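# Set the full drink can upright in the bowl

## Task

Get the full drink can standing upright inside the bowl, resting there on its own without the robot supporting it; then open the hand and move it away from the can.

## Robot and tools

Robot: one six-joint arm with a five-fingered right hand. Cameras are cam_high, cam_low and cam_wrist, each 504x504, returned in that order. show_instructions (no arguments) displays the scene's reference page(s).

Frames. The scene frame has its origin on the table top under the arm base, +z up, and +y to the left when facing along +x. The hand point sits 0.05 m in front of the palm, where the index pad meets the thumb tip in a pinch. In its own axes, +z runs along straightened fingers (which extend 0.06-0.07 m past it), +y points out of the palm, and +x runs across the palm away from the thumb. A rigid bracket on the little-finger side of the wrist stands 0.03 m beyond the point along +y and 0.11 m across the palm; it can strike objects.

Row layout (one arm, so one row per step): 14 numbers, each in [-1, 1]: dx, dy, dz, rx, ry, rz, little, ring, middle, index, thumb_bend, thumb_turn, force_limit, speed. The first six are an offset (not a pose) of the hand point, expressed in the hand point's own axes, measured from its pose at the start of the action; 1.0 equals 0.6 m of translation or 180 degrees, and rx, ry, rz form a single rotation vector. Finger and thumb_bend values: -1 straight, +1 fully curled. thumb_turn: -1 beside the palm, +1 across in front of it. force_limit maps linearly from about 0 N (-1) to 10 N (+1), 15 N for the two thumb motors; it only stops closing motion. speed maps from near zero (-1) to full (+1), where a complete finger stroke takes 0.6 s. A pinch is roughly index +0.22, thumb_bend +0.75, thumb_turn +0.57. With thumb_turn near +1 the hand can wrap objects 0.035-0.08 m wide, the object lying across the palm on the wrist side of the hand point; turn the thumb before reaching the object. For a soft grip close at speed -0.9 or lower.

execute_actions(actions): a list of actions; each action is a table of up to 15 rows, one per 1/30 s step; a short table repeats its final row to fill 15 steps. Every row in an action is measured from that action's starting pose, not from the row before. For the first action of a call, the start is the last pose a result reported. Each step the command is clipped to within 100 mm and 16 degrees of the measured pose, so large offsets take several actions; after an action the arm advances at most to the last clipped pose. An empty list just returns state and images.

move(target, speed, stop_force, blocking): target is one row in the same layout, offset from the pose in the latest result that showed one, in hand-point axes. The hand follows a straight path, turning the short way, lasting 0.5-10 s (cut off at 10 s). speed is in m/s, 0.002-0.5, default 0.25; rotation is capped at twice that in rad/s. Hand numbers are sent when the move starts. The path ignores obstacles and the arm is stiff: aiming even slightly past a firm contact can fault. stop_force (N, 9-40) ends the path when push against the motion, along the line to the target in the starting hand axes, rises that much for two steps or saturates; the hand then backs up two steps and holds. Use it only slowly, not on turning moves, not in the scene's first 0.2 s, not with blocking=false, and omit it when leaving something you press on. Residual press may briefly exceed it. blocking=false returns after 0.5 s while motion continues; call wait or stop before sending more. The move: line reports the ending (done, off_target, moving, held, fault, or contact when stop_force ended it), limits (paced = pose clipped; held = some steps blocked, after which motion may jump faster) and distance from target.

wait(seconds 0-10) holds the last command and returns early if a running move finishes. stop brakes a running move (needs room). zoom_image(camera, region [x0, y0, x1, y1] pixels, top-left origin, at most 504x504) gives a closer view. finished_scene(scene) ends the scene irrevocably and reports success; the can must already be settled and released.

Results: end_effector_position (m) and end_effector_quat_wxyz plus velocities, in the scene frame (printed position drifts more at long reach); Hand target is where the controller now drives. pose unreachable means the clearance check (which treats the base mount as arm) altered or blocked the command. Joint positions and torques (torques include offsets, friction and noise). Wrist force/torque along the hand axes, pointing from a pressed surface back into the arm, offsets up to about 4 N, noise up to 2.4 N, saturating near 50 N. hand_measured, hand_stopped_by (moving, target, force, stalled, fault) and hand_load_n list six values in row motor order; loads are positive when pushing a finger open, and a dropped object shows as loads near zero. hand_force_limit and hand_speed echo settings.

Finger behaviour: a motor starts only when its target changes by 0.01 or more, runs until it arrives or reaches force_limit, then locks (holding at least 15 N). Resend the same values to keep a grip; to squeeze harder raise force_limit and send a more closed target; to release send a target more open than measured.

Avoid: joint torque above limits (138 N m for the first three joints, 25.7 N m for the wrists, held weight included) or 150 N on the arm, each causing a 10 s stop; motor heat (MOTOR HOT at 70 °C, brake lockout at 85 °C); knocking anything off the table; dropping, slamming or shoving the can. Commands lag about 0.17 s, and loose objects may occasionally get nudged.

Each tool is called after ">>>" as a command line: name --argument value for each argument, lists and objects as JSON in quotes; but a table of rows of numbers goes row by row, as --pt "numbers of a row", without its own name.

Reference images:

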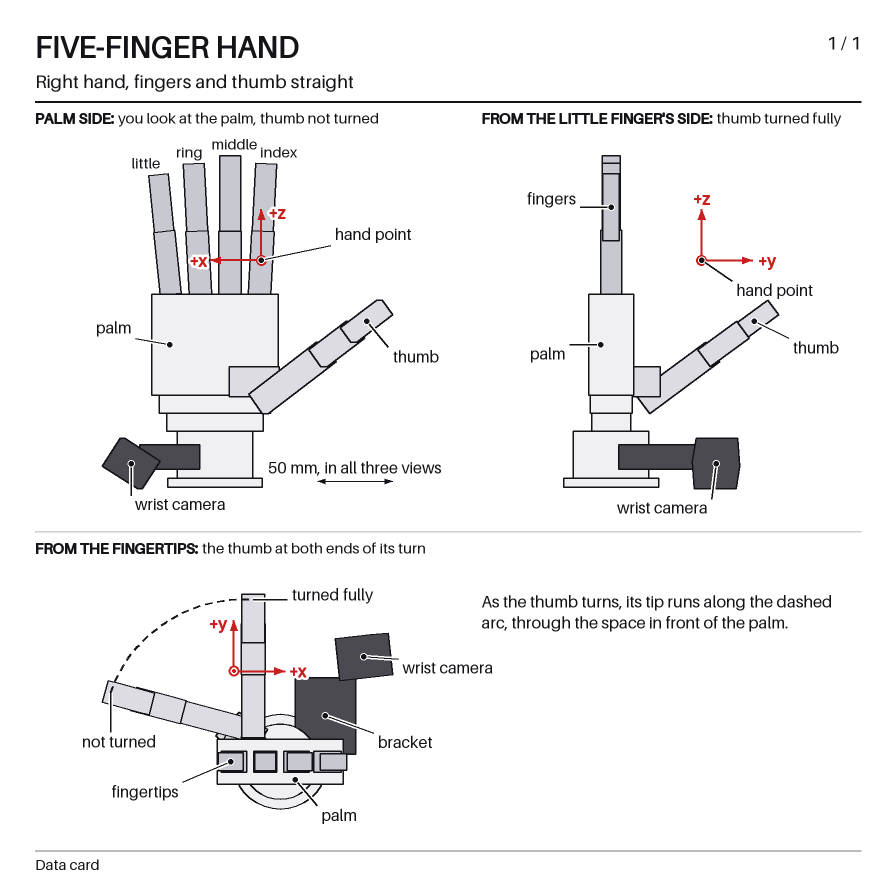

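## Session

>>> execute_actions --actions '[]'

Scene clock: 0.00 s.
end_effector_position=(+0.8671, -0.1710, +0.3599) hand_measured=(-1.000, -1.000, -1.000, -1.000, -1.000, -1.000) hand_load_n=(+0.0, +0.0, +0.0, +0.0, +0.0, +0.0) hand_stopped_by=(target, target, target, target, target, target) hand_force_limit=0.00 hand_speed=-0.80 end_effector_quat_wxyz=(-0.066, +0.648, +0.421, +0.631) end_effector_velocity=(-0.000, +0.001, -0.001) end_effector_angular_velocity=(+0.000, +0.002, +0.001)
Joint positions: [-0.025 -1.095  1.035  0.574  1.132 -0.049]
Joint velocities: [-0.     0.001 -0.     0.001  0.     0.   ]
Joint torques (N m, as the arm reports them, + toward a larger angle): no reading
Motor temperatures (°C, as the motors report them): [28 25 25 36 32 30]
Wrist force (N, on the end effector, along its own x y z axes, offset not removed): no reading
Wrist torque (N m, same axes, about the end effector's origin, offset not removed): no reading
Hand target: +0.867, -0.171, +0.360; -0.066, +0.648, +0.421, +0.631

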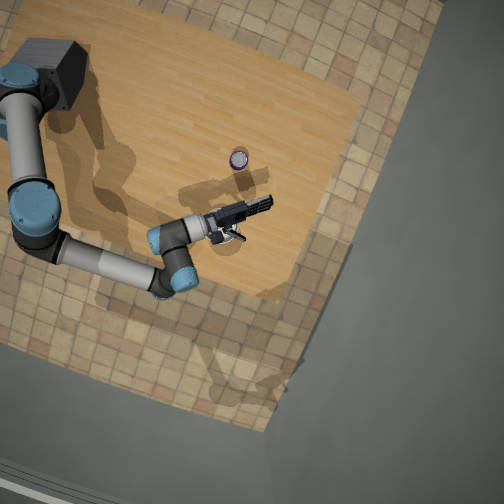

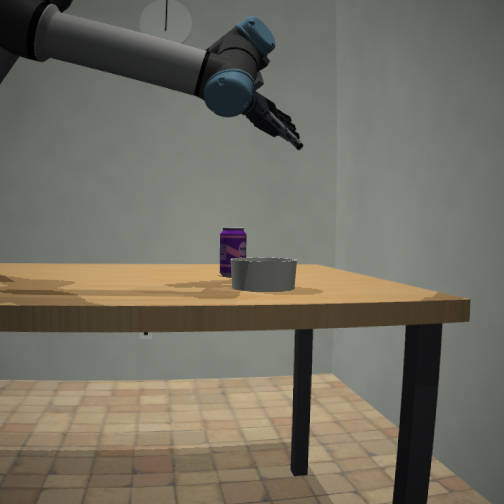

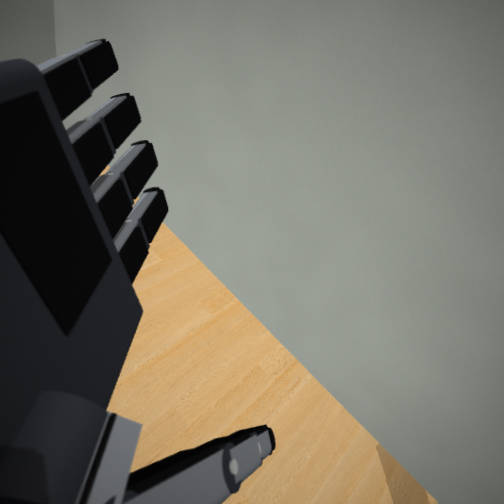

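>>> move --target '[0.008,-0.617,-0.008,0,0.065,0.148,-1,-1,-1,-1,-1,1,0.5,1]' --speed 0.4

Scene clock: 17.37 s.
end_effector_position=(+0.6296, +0.0639, +0.2007) hand_measured=(-1.000, -1.000, -1.000, -1.000, -1.000, +1.000) hand_load_n=(+0.0, +0.0, +0.0, +0.0, +0.0, +0.0) hand_stopped_by=(target, target, target, target, target, target) hand_force_limit=0.50 hand_speed=1.00 end_effector_quat_wxyz=(-0.252, +0.661, +0.252, +0.661) end_effector_velocity=(-0.001, +0.002, -0.001) end_effector_angular_velocity=(+0.004, -0.002, -0.009)
Joint positions: [-0.132 -1.18   2.085 -0.396  0.839  0.376]
Joint velocities: [ 0.     0.005  0.009 -0.028 -0.     0.011]
Joint torques (N m, as the arm reports them, + toward a larger angle): [ 15.7  -18.18   4.35  -0.73  -3.78   2.56]
Motor temperatures (°C, as the motors report them): [28 25 25 36 32 30]
Wrist force (N, on the end effector, along its own x y z axes, offset not removed): [1.4 -5.1 3.3]
Wrist torque (N m, same axes, about the end effector's origin, offset not removed): [-1.00 -0.03 -0.04]
Hand target: +0.630, +0.064, +0.201; -0.252, +0.661, +0.252, +0.661
Off the commanded pose: 0.001 m, 0 deg.
move: done

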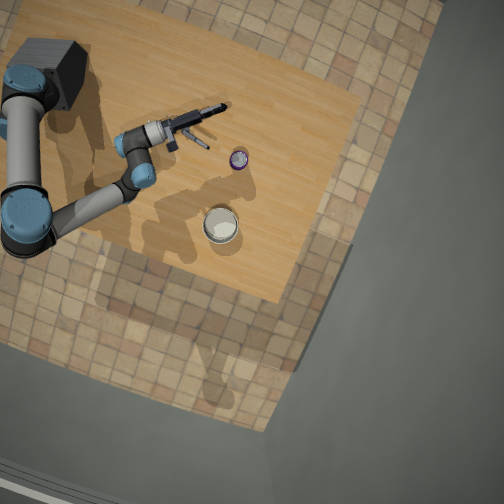

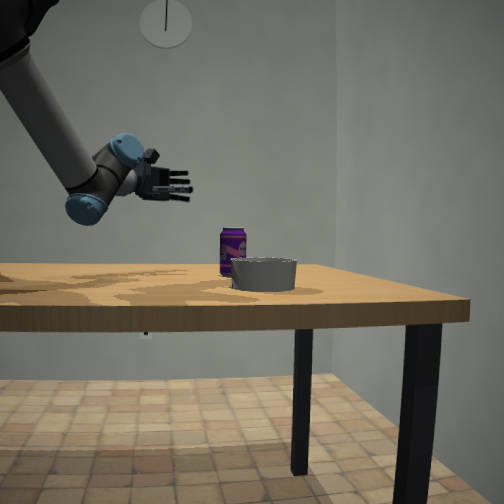

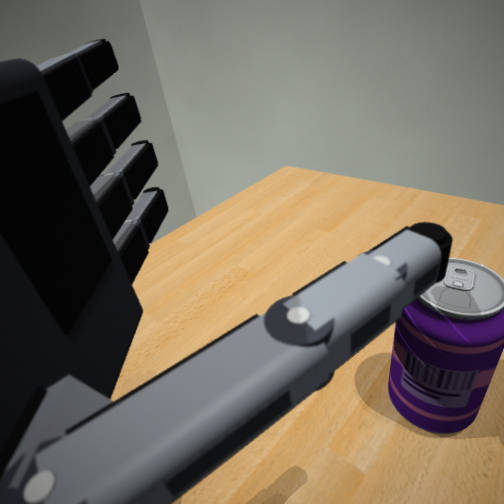

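>>> move --target '[-0.217,0.1,0.15,0,0,0,-1,-1,-1,-1,-1,1,0.5,1]' --speed 0.3

Scene clock: 31.40 s.
end_effector_position=(+0.7261, +0.0762, +0.0789) hand_measured=(-1.000, -1.000, -1.000, -1.000, -1.000, +1.000) hand_load_n=(+0.0, +0.0, +0.0, +0.0, +0.0, +0.0) hand_stopped_by=(target, target, target, target, target, target) hand_force_limit=0.50 hand_speed=1.00 end_effector_quat_wxyz=(-0.251, +0.661, +0.251, +0.661) end_effector_velocity=(-0.000, +0.001, -0.000) end_effector_angular_velocity=(+0.001, +0.001, +0.002)
Joint positions: [-0.225 -0.847  1.732 -0.334  0.761  0.313]
Joint velocities: [ 0.     0.001  0.     0.002  0.    -0.   ]
Joint torques (N m, as the arm reports them, + toward a larger angle): [ 28.06 -30.79   0.62   1.79  -1.62   0.04]
Motor temperatures (°C, as the motors report them): [28 25 25 36 32 30]
Wrist force (N, on the end effector, along its own x y z axes, offset not removed): [1.4 1.1 1.0]
Wrist torque (N m, same axes, about the end effector's origin, offset not removed): [0.07 0.10 0.05]
Hand target: +0.726, +0.076, +0.079; -0.251, +0.661, +0.251, +0.661
Off the commanded pose: 0.014 m, 0 deg.
FORCE FAULT: contact force on the arm reached its limit, and the arm stopped for 10 seconds. The contact can be on any part of the arm, not only on its tool. That time counts as 20 of the actions that you can send in this scene. The arm's remaining commands of this call were not run. The arm holds still and accepts commands again. Move the arm away from the contact; if what it grips holds it there, let go first. Pushing or pulling that hard again can fault the arm again.
move: fault

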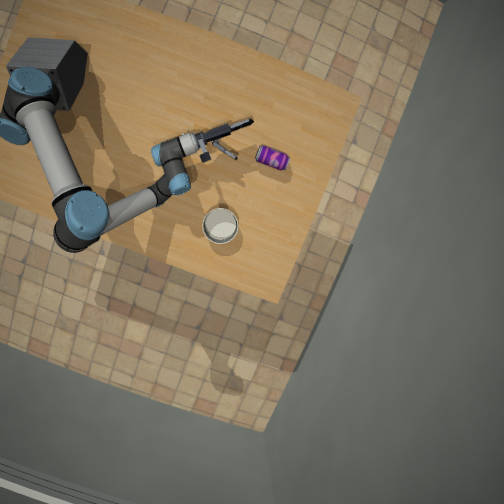

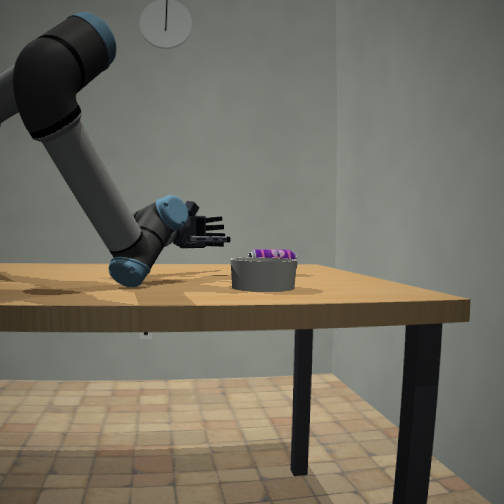

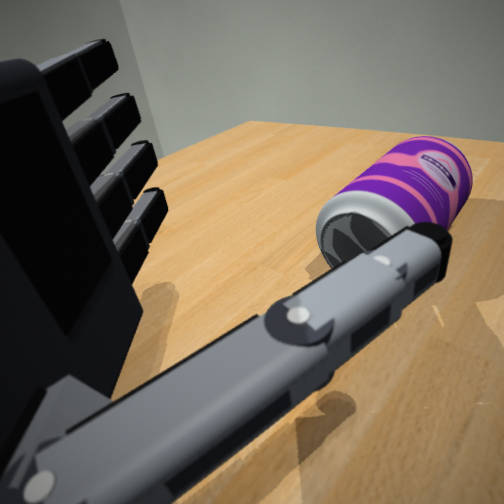

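>>> move --target '[0.2,0.161,0.156,0.254,-0.254,0.452,-1,-1,-1,-1,-1,1,0.5,1]' --speed 0.3

Scene clock: 47.13 s.
end_effector_position=(+0.8593, +0.0661, +0.1986) hand_measured=(-1.000, -1.000, -1.000, -1.000, -1.000, +1.000) hand_load_n=(+0.0, +0.0, +0.0, +0.0, +0.0, +0.0) hand_stopped_by=(target, target, target, target, target, target) hand_force_limit=0.50 hand_speed=1.00 end_effector_quat_wxyz=(+0.673, -0.699, +0.109, -0.217) end_effector_velocity=(+0.000, -0.001, +0.001) end_effector_angular_velocity=(+0.026, +0.021, -0.007)
Joint positions: [-0.038 -0.299  0.036  1.21   0.816  1.538]
Joint velocities: [-0.005  0.     0.    -0.008 -0.016  0.033]
Joint torques (N m, as the arm reports them, + toward a larger angle): [ 33.68 -35.91 -20.86  -0.61  -4.16   2.65]
Motor temperatures (°C, as the motors report them): [28 25 25 36 32 30]
Wrist force (N, on the end effector, along its own x y z axes, offset not removed): [0.0 -2.5 1.1]
Wrist torque (N m, same axes, about the end effector's origin, offset not removed): [-0.44 0.08 0.00]
Hand target: +0.859, +0.066, +0.199; +0.674, -0.697, +0.111, -0.215
Off the commanded pose: 0.001 m, 38 deg; orientation clipped at the last step of the last action.
elbow stopped short: the move would have taken joint 3 (elbow) straighter than the controller allows; a more bent joint 3 avoids this.
move: off_target; limits=paced

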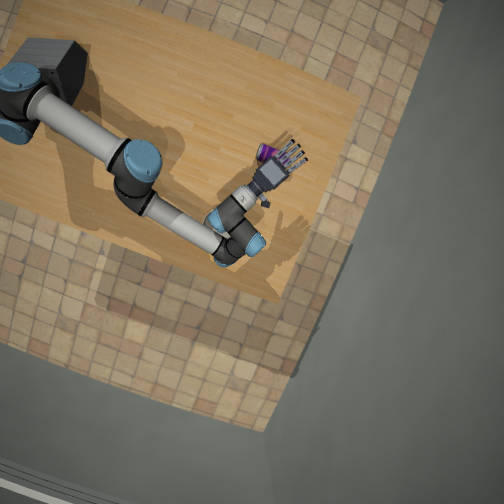

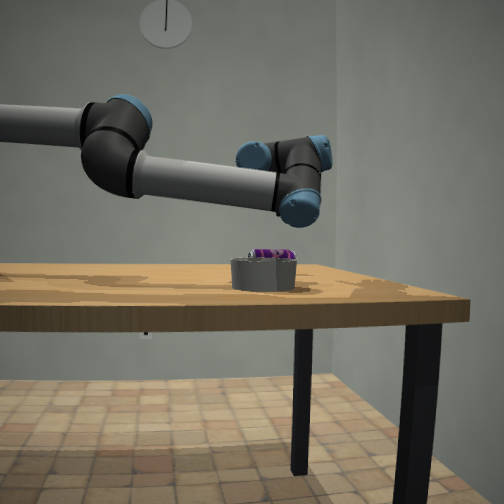

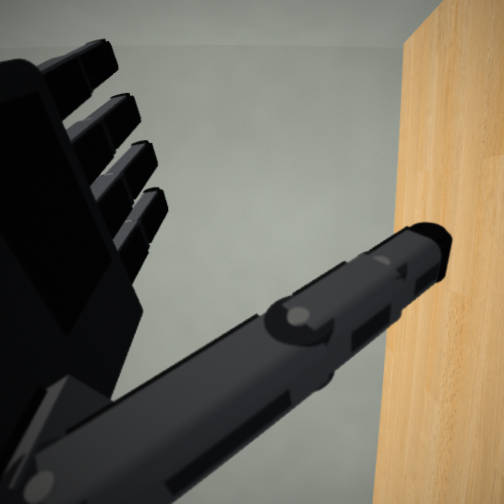

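>>> move --target '[0.151,0.107,0.063,-0.023,0.292,0.047,0,0,0,0,-1,-1,0.5,1]' --speed 0.3

Scene clock: 67.40 s.
end_effector_position=(+0.9648, +0.0551, +0.1495) hand_measured=(+0.000, +0.000, +0.000, +0.000, -1.000, -1.000) hand_load_n=(+0.0, +0.0, +0.0, +0.0, +0.0, +0.0) hand_stopped_by=(target, target, target, target, target, target) hand_force_limit=0.50 hand_speed=1.00 end_effector_quat_wxyz=(+0.544, -0.544, +0.452, -0.450) end_effector_velocity=(+0.001, +0.001, -0.002) end_effector_angular_velocity=(-0.000, -0.005, -0.015)
Joint positions: [ 0.031 -0.697  1.103 -0.453  1.29   2.261]
Joint velocities: [ 0.001  0.003  0.01  -0.029  0.007  0.003]
Joint torques (N m, as the arm reports them, + toward a larger angle): [ 49.17 -32.03  -4.99  -2.51   1.31   2.44]
Motor temperatures (°C, as the motors report them): [28 25 25 36 32 30]
Wrist force (N, on the end effector, along its own x y z axes, offset not removed): [4.3 -2.2 0.9]
Wrist torque (N m, same axes, about the end effector's origin, offset not removed): [-0.51 -0.53 0.11]
Hand target: +0.965, +0.055, +0.149; +0.544, -0.544, +0.453, -0.451
Off the commanded pose: 0.000 m, 0 deg.
move: done; limits=paced

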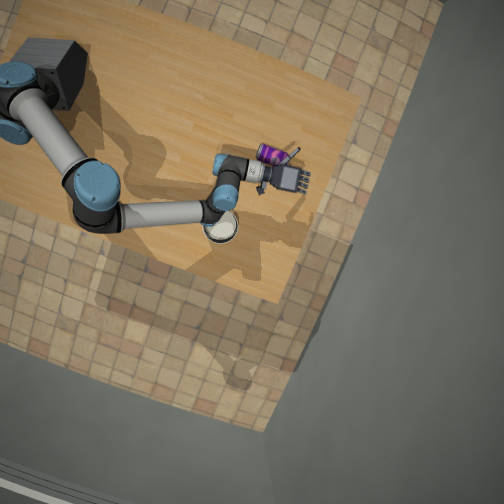

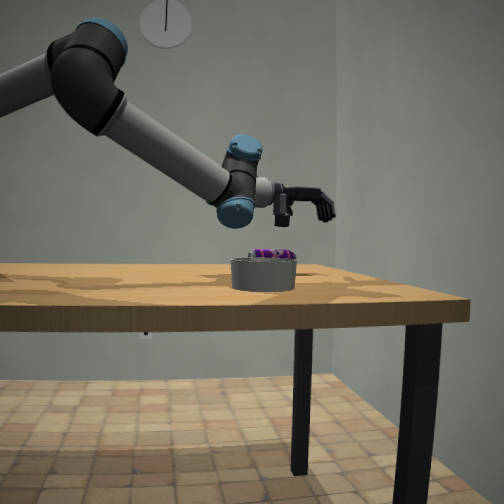

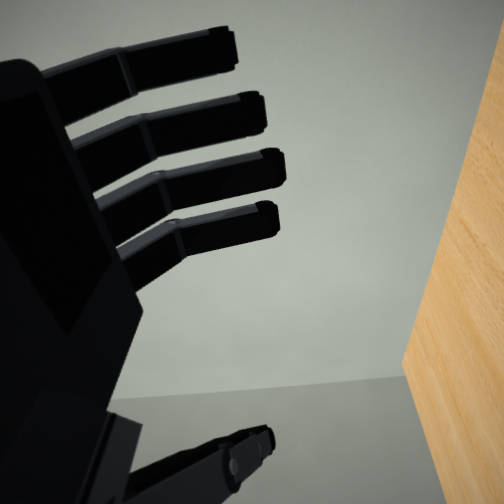

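>>> move --target '[-0.12,0.13,0,0,0,0,0.3,0.3,0.3,0.3,-1,-1,0.5,1]' --speed 0.15

Scene clock: 72.23 s.
end_effector_position=(+0.9512, +0.1258, +0.0720) hand_measured=(+0.300, +0.300, +0.300, +0.300, -1.000, -1.000) hand_load_n=(+0.0, +0.0, +0.0, +0.0, +0.0, +0.0) hand_stopped_by=(target, target, target, target, target, target) hand_force_limit=0.50 hand_speed=1.00 end_effector_quat_wxyz=(+0.544, -0.544, +0.452, -0.450) end_effector_velocity=(+0.000, +0.001, -0.002) end_effector_angular_velocity=(+0.000, +0.000, +0.000)
Joint positions: [ 0.012 -0.554  1.12  -0.613  1.27   2.262]
Joint velocities: [-0.001  0.004 -0.003 -0.001 -0.     0.   ]
Joint torques (N m, as the arm reports them, + toward a larger angle): [ 34.19 -32.1  -18.19  -2.19  -3.82   2.42]
Motor temperatures (°C, as the motors report them): [28 25 25 36 32 30]
Wrist force (N, on the end effector, along its own x y z axes, offset not removed): [3.4 -1.6 4.4]
Wrist torque (N m, same axes, about the end effector's origin, offset not removed): [-0.67 -0.69 0.13]
Hand target: +0.951, +0.126, +0.072; +0.544, -0.544, +0.452, -0.450
Off the commanded pose: 0.000 m, 0 deg.
move: done

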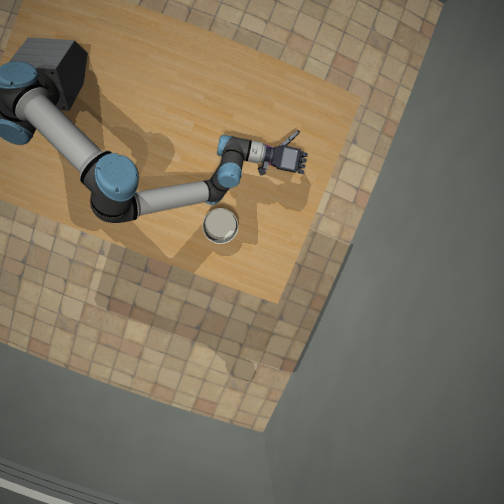

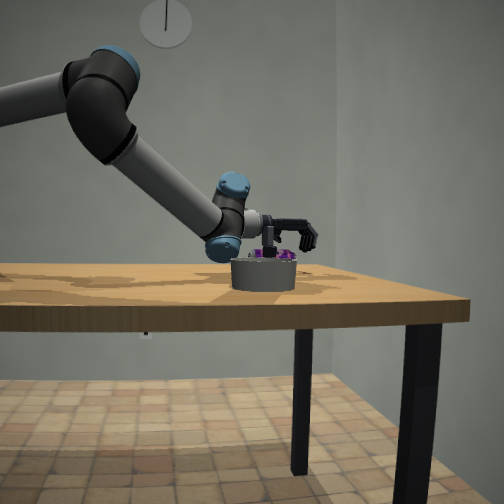

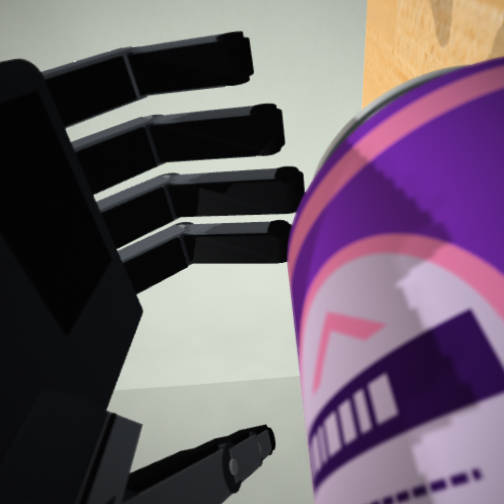

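>>> move --target '[0,0.06,0,0,0,0,0.3,0.3,0.3,0.3,-1,-1,0.5,1]' --speed 0.03 --stop_force 10

Scene clock: 76.17 s.
end_effector_position=(+0.9512, +0.1258, +0.0370) hand_measured=(+0.300, +0.300, +0.300, +0.300, -1.000, -1.000) hand_load_n=(+0.0, +0.0, +0.0, +0.0, +0.0, +0.5) hand_stopped_by=(target, target, target, target, target, target) hand_force_limit=0.50 hand_speed=1.00 end_effector_quat_wxyz=(+0.544, -0.544, +0.453, -0.450) end_effector_velocity=(-0.000, -0.001, +0.001) end_effector_angular_velocity=(-0.000, +0.003, -0.002)
Joint positions: [-0.025 -0.512  1.099 -0.635  1.234  2.264]
Joint velocities: [ 0.002 -0.003  0.003  0.     0.006  0.   ]
Joint torques (N m, as the arm reports them, + toward a larger angle): [ 40.81 -40.11   1.24   2.28   3.77   0.99]
Motor temperatures (°C, as the motors report them): [28 25 25 36 32 30]
Wrist force (N, on the end effector, along its own x y z axes, offset not removed): [-1.9 -15.9 -0.7]
Wrist torque (N m, same axes, about the end effector's origin, offset not removed): [-1.50 0.33 -0.15]
Hand target: +0.951, +0.126, +0.037; +0.544, -0.544, +0.452, -0.450
Off the commanded pose: 0.001 m, 0 deg.
move: contact

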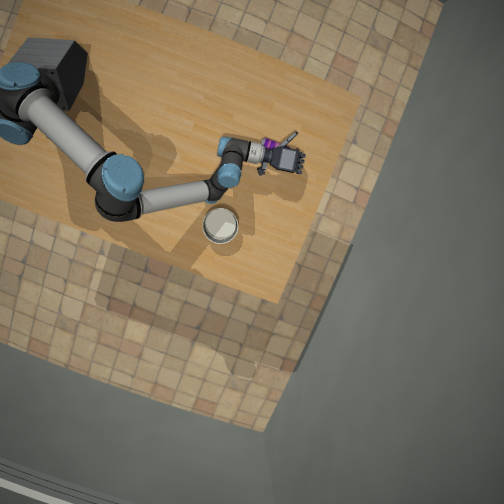

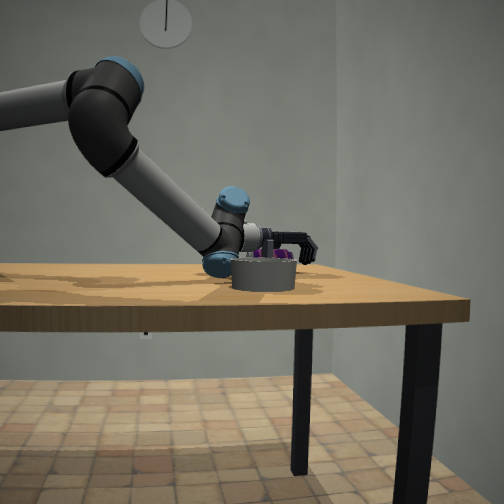

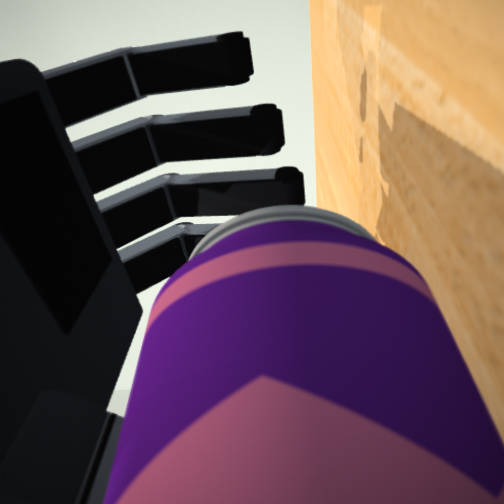

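Contact; the fingers look to be past the end of the can. Curl a little more and drag it back.

>>> move --target '[0,-0.008,-0.45,0,0,0,0.5,0.5,0.5,0.5,-1,-1,0.5,1]' --speed 0.12

Scene clock: 80.53 s.
end_effector_position=(+0.6861, +0.0757, +0.0423) hand_measured=(+0.500, +0.500, +0.500, +0.500, -1.000, -1.000) hand_load_n=(+0.0, +0.0, +1.0, +0.5, +0.0, +0.0) hand_stopped_by=(target, target, target, target, target, target) hand_force_limit=0.50 hand_speed=1.00 end_effector_quat_wxyz=(+0.544, -0.544, +0.453, -0.450) end_effector_velocity=(-0.002, -0.002, +0.001) end_effector_angular_velocity=(-0.001, -0.003, -0.002)
Joint positions: [-0.221 -0.918  2.054 -1.189  1.038  2.275]
Joint velocities: [-0.003 -0.004  0.007 -0.007 -0.004  0.001]
Joint torques (N m, as the arm reports them, + toward a larger angle): [ 17.93 -35.84   9.35  -1.41  -3.9    2.49]
Motor temperatures (°C, as the motors report them): [28 25 25 36 32 30]
Wrist force (N, on the end effector, along its own x y z axes, offset not removed): [-2.3 1.7 2.4]
Wrist torque (N m, same axes, about the end effector's origin, offset not removed): [-0.09 0.22 0.06]
Hand target: +0.686, +0.076, +0.042; +0.544, -0.544, +0.453, -0.450
Off the commanded pose: 0.000 m, 0 deg.
move: done

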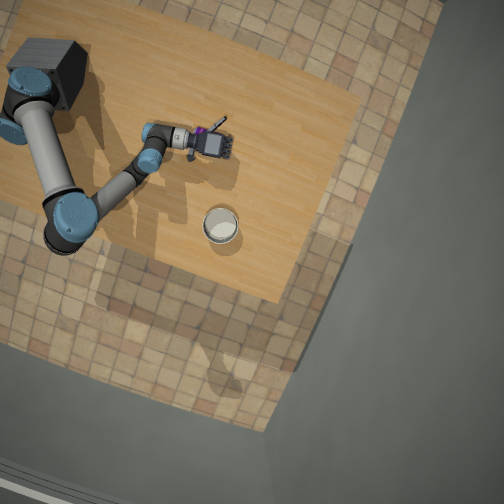

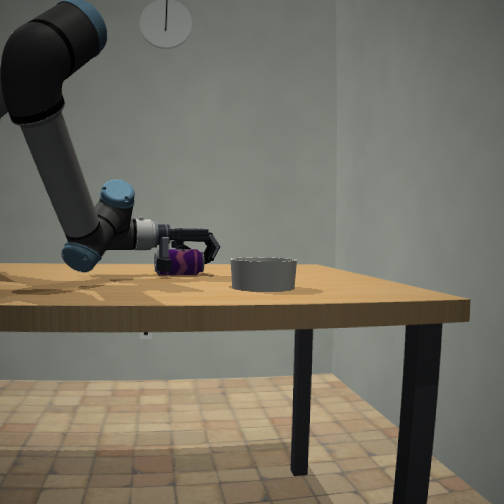

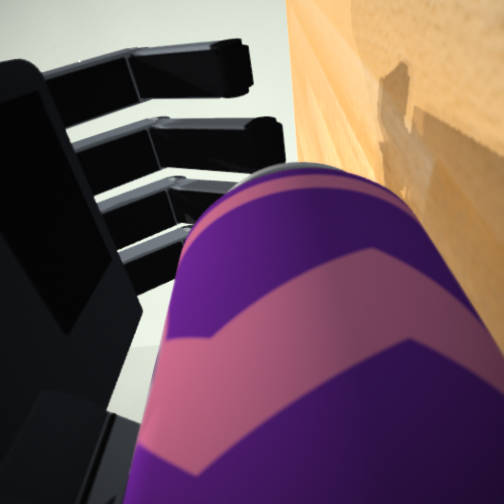

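>>> move --target '[0,-0.18,0.02,0,0,0,-1,-1,-1,-1,-1,1,0.5,1]' --speed 0.2

>>> move --target '[0.075,0,-0.053,0,0.5,0,-1,-1,-1,-1,-1,1,0.5,1]' --speed 0.4

Scene clock: 87.90 s.
end_effector_position=(+0.6979, +0.0776, +0.1497) hand_measured=(-1.000, -1.000, -1.000, -1.000, -1.000, +1.000) hand_load_n=(+0.0, +0.0, +0.0, +0.0, +0.0, +0.0) hand_stopped_by=(target, target, target, target, target, target) hand_force_limit=0.50 hand_speed=1.00 end_effector_quat_wxyz=(+0.544, -0.544, +0.452, -0.450) end_effector_velocity=(-0.000, +0.001, +0.001) end_effector_angular_velocity=(+0.000, +0.005, +0.003)
Joint positions: [-0.034 -1.078  2.054 -1.024  1.224  2.265]
Joint velocities: [ 0.005 -0.001 -0.002  0.009  0.007 -0.001]
Joint torques (N m, as the arm reports them, + toward a larger angle): [ 33.89 -32.86  -8.82   2.1    0.8   -2.61]
Motor temperatures (°C, as the motors report them): [28 25 25 36 32 30]
Wrist force (N, on the end effector, along its own x y z axes, offset not removed): [-1.6 2.4 0.3]
Wrist torque (N m, same axes, about the end effector's origin, offset not removed): [0.28 0.23 -0.08]
Hand target: +0.698, +0.078, +0.150; +0.544, -0.544, +0.453, -0.450
Off the commanded pose: 0.001 m, 0 deg.
move: done

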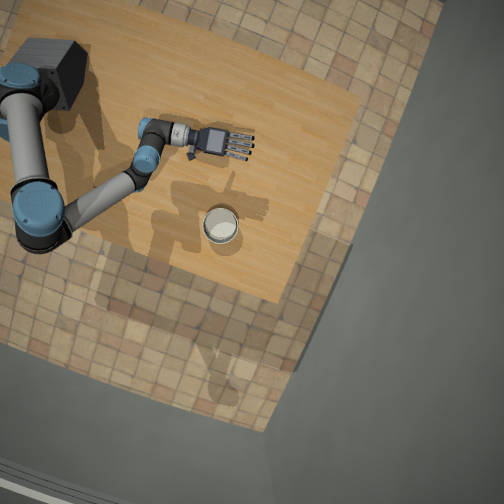

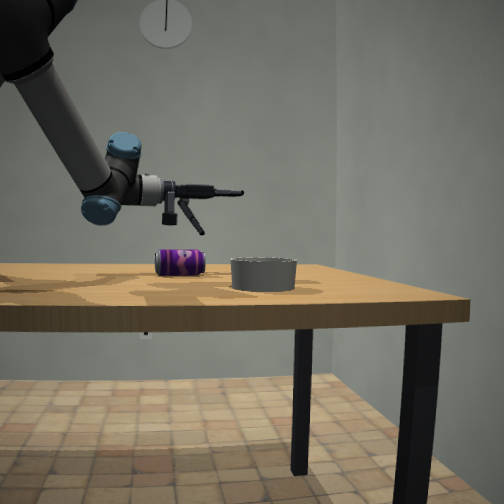

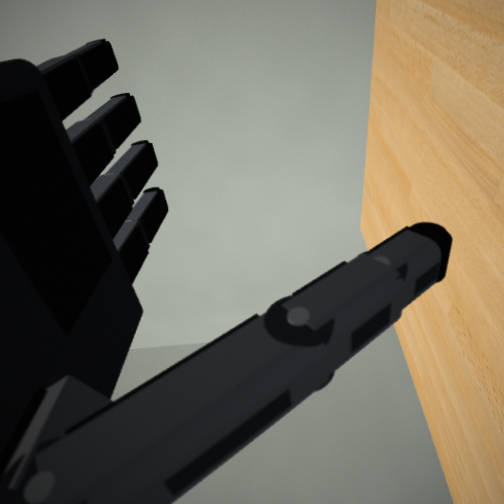

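Scene clock: 90.30 s.
end_effector_position=(+0.6729, +0.0311, +0.1478) hand_measured=(-1.000, -1.000, -1.000, -1.000, -1.000, +1.000) hand_load_n=(+0.0, +0.0, +0.0, +0.0, +0.0, +0.0) hand_stopped_by=(target, target, target, target, target, target) hand_force_limit=0.50 hand_speed=1.00 end_effector_quat_wxyz=(+0.094, -0.091, +0.707, -0.695) end_effector_velocity=(-0.000, -0.000, +0.000) end_effector_angular_velocity=(+0.001, -0.002, -0.000)
Joint positions: [ 0.307 -0.368  1.618 -2.763  2.259  1.649]
Joint velocities: [ 0.    -0.001  0.001 -0.001  0.     0.002]
Joint torques (N m, as the arm reports them, + toward a larger angle): [ 42.48 -37.32  -1.08   0.83  -1.25   2.62]
Motor temperatures (°C, as the motors report them): [28 25 25 36 32 30]
Wrist force (N, on the end effector, along its own x y z axes, offset not removed): [0.2 0.7 -1.4]
Wrist torque (N m, same axes, about the end effector's origin, offset not removed): [0.20 0.03 -0.21]
Hand target: +0.673, +0.031, +0.148; +0.094, -0.091, +0.707, -0.695
Off the commanded pose: 0.005 m, 4 deg.
move: held; limits=held; held on 6 of 72 steps, including the last
pose unreachable: on one or more control steps of this call, first in action 0 (counted from 0), an arm could not follow its commanded pose, so it was not sent that pose on those steps. On the call's last step it was still not sent that pose. It may still have moved: this result reports where it is.
cause: the commanded pose would bring two parts of the arm too close to each other (joints 4 (wrist 1) to 6 (wrist 3) lie between them).

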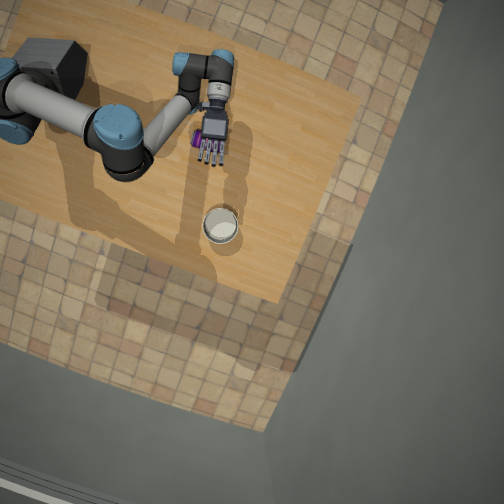

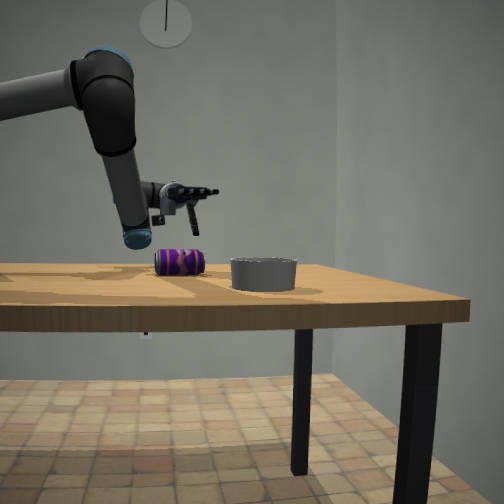

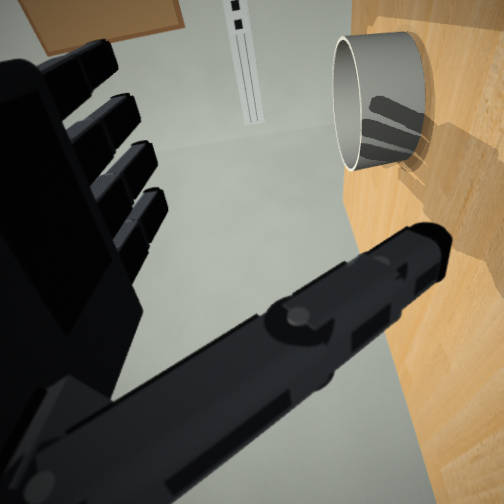

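>>> move --target '[0,0.155,-0.075,0,0,0,-1,-1,-1,-1,-1,1,0.5,1]' --speed 0.08 --stop_force 12

Scene clock: 107.43 s.
end_effector_position=(+0.6645, +0.0647, +0.0812) hand_measured=(-1.000, -1.000, -1.000, -1.000, -1.000, +1.000) hand_load_n=(+0.0, +0.0, +0.0, +0.0, +0.0, +0.0) hand_stopped_by=(target, target, target, target, target, target) hand_force_limit=0.50 hand_speed=1.00 end_effector_quat_wxyz=(+0.095, -0.090, +0.707, -0.695) end_effector_velocity=(-0.000, +0.001, -0.001) end_effector_angular_velocity=(-0.000, +0.001, +0.002)
Joint positions: [ 0.258 -0.225  1.535 -2.781  2.256  1.716]
Joint velocities: [ 0.     0.001 -0.     0.001 -0.     0.   ]
Joint torques (N m, as the arm reports them, + toward a larger angle): [ 36.69 -31.69  -4.51  -1.57  -1.57  -0.07]
Motor temperatures (°C, as the motors report them): [28 25 25 36 32 30]
Wrist force (N, on the end effector, along its own x y z axes, offset not removed): [2.0 -0.6 1.3]
Wrist torque (N m, same axes, about the end effector's origin, offset not removed): [-0.29 -0.15 0.03]
Hand target: +0.665, +0.065, +0.081; +0.095, -0.090, +0.707, -0.695
Off the commanded pose: 0.028 m, 0 deg.
FORCE FAULT: contact force on the arm reached its limit, and the arm stopped for 10 seconds. The contact can be on any part of the arm, not only on its tool. That time counts as 20 of the actions that you can send in this scene. The arm's remaining commands of this call were not run. The arm holds still and accepts commands again. Move the arm away from the contact; if what it grips holds it there, let go first. Pushing or pulling that hard again can fault the arm again.
move: fault

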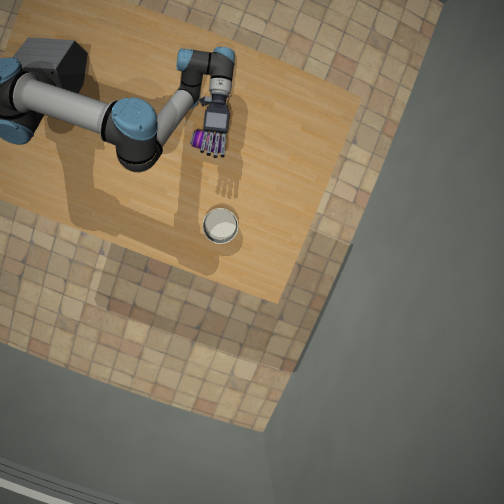

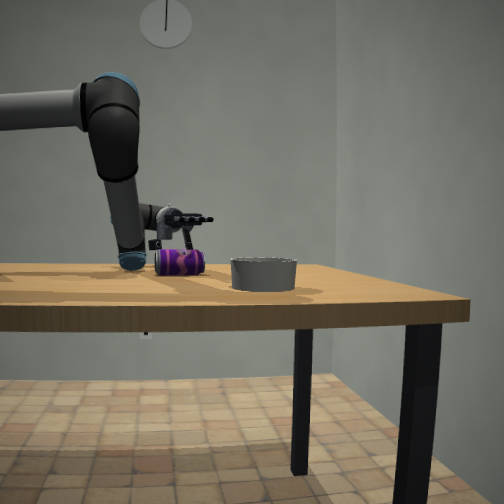

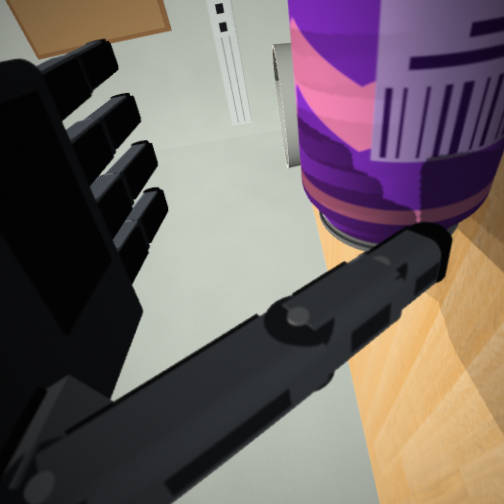

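>>> move --target '[0,-0.2,0,0,-0.48,0,-1,-1,-1,-1,-1,1,0.5,1]' --speed 0.4

>>> move --target '[0,0,0,0,-0.5,0,-1,-1,-1,-1,-1,1,0.5,1]' --speed 0.4

Scene clock: 113.10 s.
end_effector_position=(+0.6635, +0.0625, +0.2012) hand_measured=(-1.000, -1.000, -1.000, -1.000, -1.000, +1.000) hand_load_n=(+0.0, +0.0, +0.0, +0.0, +0.0, +0.0) hand_stopped_by=(target, target, target, target, target, target) hand_force_limit=0.50 hand_speed=1.00 end_effector_quat_wxyz=(+0.553, -0.541, +0.451, -0.446) end_effector_velocity=(+0.001, +0.000, +0.000) end_effector_angular_velocity=(-0.002, +0.004, +0.014)
Joint positions: [ 0.005 -1.228  2.151 -0.969  1.248  2.276]
Joint velocities: [-0.002 -0.003 -0.009  0.027 -0.007 -0.005]
Joint torques (N m, as the arm reports them, + toward a larger angle): [ 14.93 -31.52 -13.23   1.82  -3.7   -3.23]
Motor temperatures (°C, as the motors report them): [28 25 25 36 32 30]
Wrist force (N, on the end effector, along its own x y z axes, offset not removed): [-1.4 -0.6 0.3]
Wrist torque (N m, same axes, about the end effector's origin, offset not removed): [0.07 0.19 -0.13]
Hand target: +0.664, +0.063, +0.201; +0.553, -0.541, +0.450, -0.445
Off the commanded pose: 0.000 m, 0 deg.
move: done

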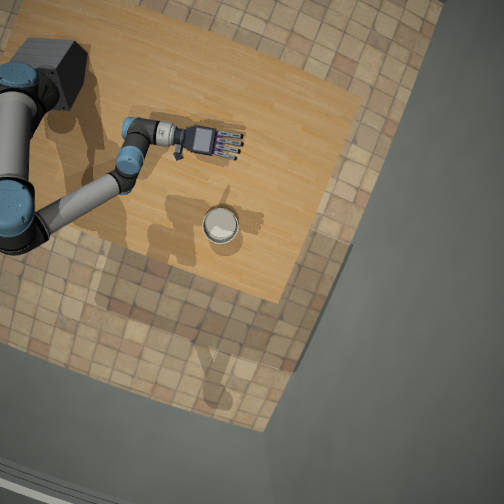

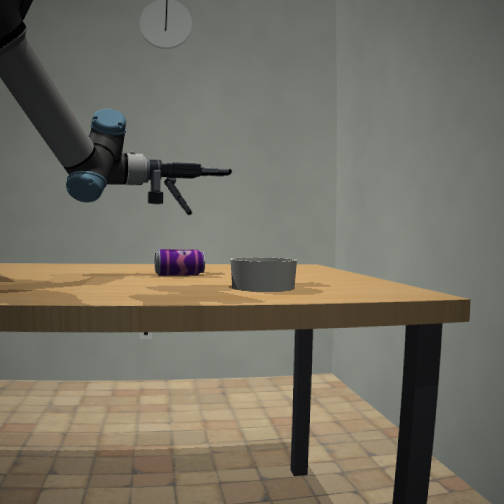

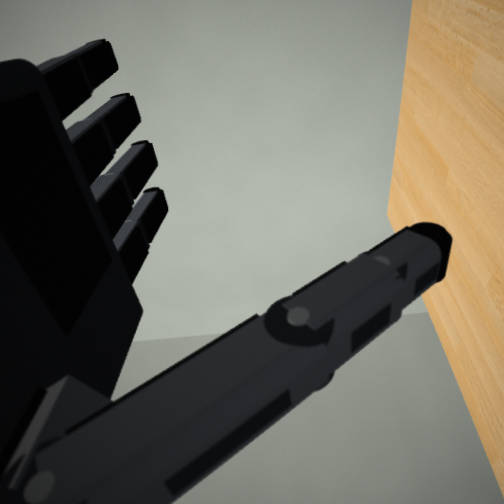

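Scene clock: 115.93 s.
end_effector_position=(+0.6636, +0.0625, +0.2013) hand_measured=(-1.000, -1.000, -1.000, -1.000, -1.000, +1.000) hand_load_n=(+0.0, +0.0, +0.0, +0.0, +0.0, +0.0) hand_stopped_by=(target, target, target, target, target, target) hand_force_limit=0.50 hand_speed=1.00 end_effector_quat_wxyz=(+0.710, -0.698, -0.073, +0.066) end_effector_velocity=(+0.001, +0.000, -0.000) end_effector_angular_velocity=(+0.002, +0.003, +0.017)
Joint positions: [-0.061 -0.432  0.522  1.747  0.925  1.075]
Joint velocities: [ 0.002  0.023 -0.039  0.034  0.005 -0.006]
Joint torques (N m, as the arm reports them, + toward a larger angle): [ 51.56 -34.41 -19.09   4.56   1.19  -2.75]
Motor temperatures (°C, as the motors report them): [28 25 25 36 32 30]
Wrist force (N, on the end effector, along its own x y z axes, offset not removed): [1.6 -0.4 4.3]
Wrist torque (N m, same axes, about the end effector's origin, offset not removed): [-0.48 -0.30 -0.03]
Hand target: +0.664, +0.062, +0.201; +0.710, -0.698, -0.073, +0.067
Off the commanded pose: 0.000 m, 0 deg.
move: done

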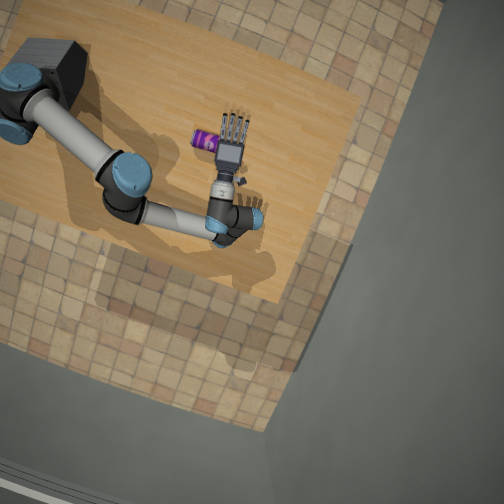

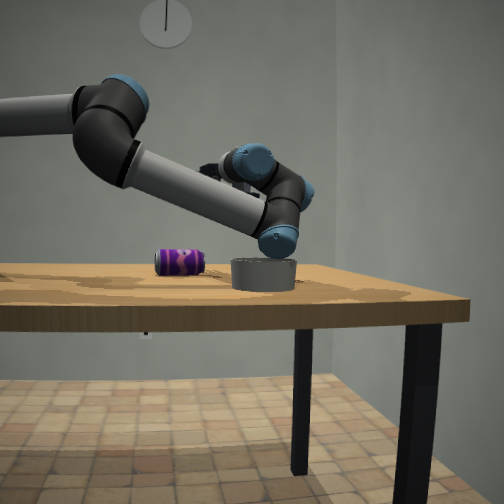

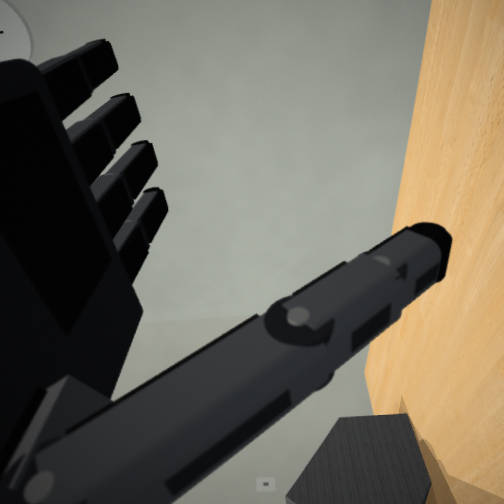

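>>> move --target '[-0.12,0,0,-0.22,0,0,-1,-1,-1,-1,-1,1,0.5,1]' --speed 0.3

Scene clock: 129.60 s.
end_effector_position=(+0.5931, +0.0483, +0.2005) hand_measured=(-1.000, -1.000, -1.000, -1.000, -1.000, +1.000) hand_load_n=(+0.0, +0.0, +0.0, +0.0, +0.0, +0.0) hand_stopped_by=(target, target, target, target, target, target) hand_force_limit=0.50 hand_speed=1.00 end_effector_quat_wxyz=(-0.432, +0.896, +0.091, -0.038) end_effector_velocity=(-0.002, +0.001, -0.001) end_effector_angular_velocity=(-0.015, -0.004, -0.001)
Joint positions: [ 0.17  -0.741  0.993  1.275  1.563  1.412]
Joint velocities: [ 0.006 -0.003  0.011 -0.012  0.015  0.006]
Joint torques (N m, as the arm reports them, + toward a larger angle): [ 45.79 -41.46  -6.11  -0.27   1.41   2.57]
Motor temperatures (°C, as the motors report them): [28 25 25 36 32 30]
Wrist force (N, on the end effector, along its own x y z axes, offset not removed): [0.9 -3.7 4.4]
Wrist torque (N m, same axes, about the end effector's origin, offset not removed): [-0.83 -0.23 -0.17]
Hand target: +0.593, +0.048, +0.201; -0.431, +0.897, +0.091, -0.038
Off the commanded pose: 0.000 m, 0 deg.
move: done

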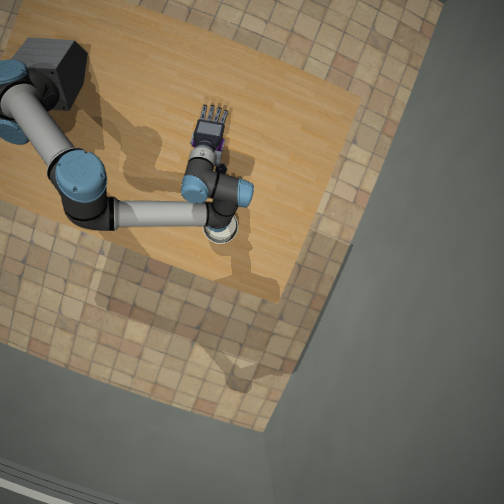

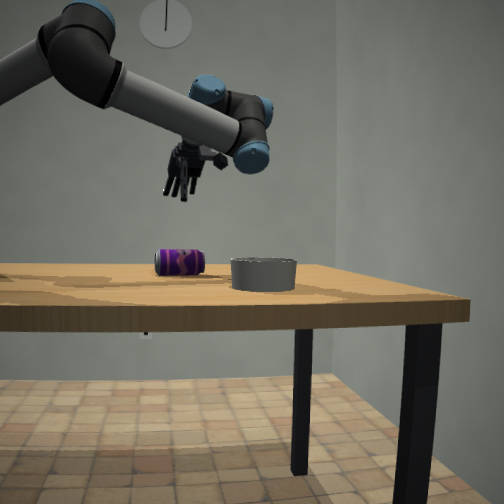

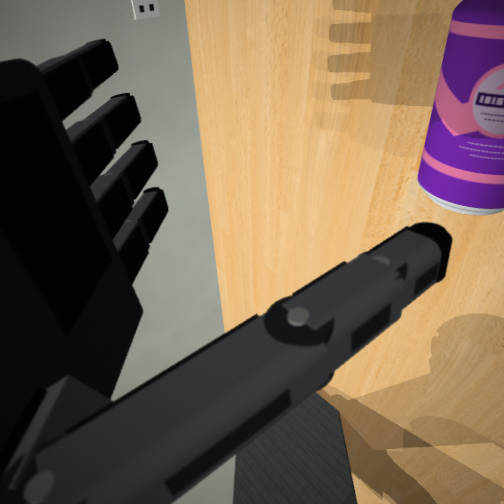

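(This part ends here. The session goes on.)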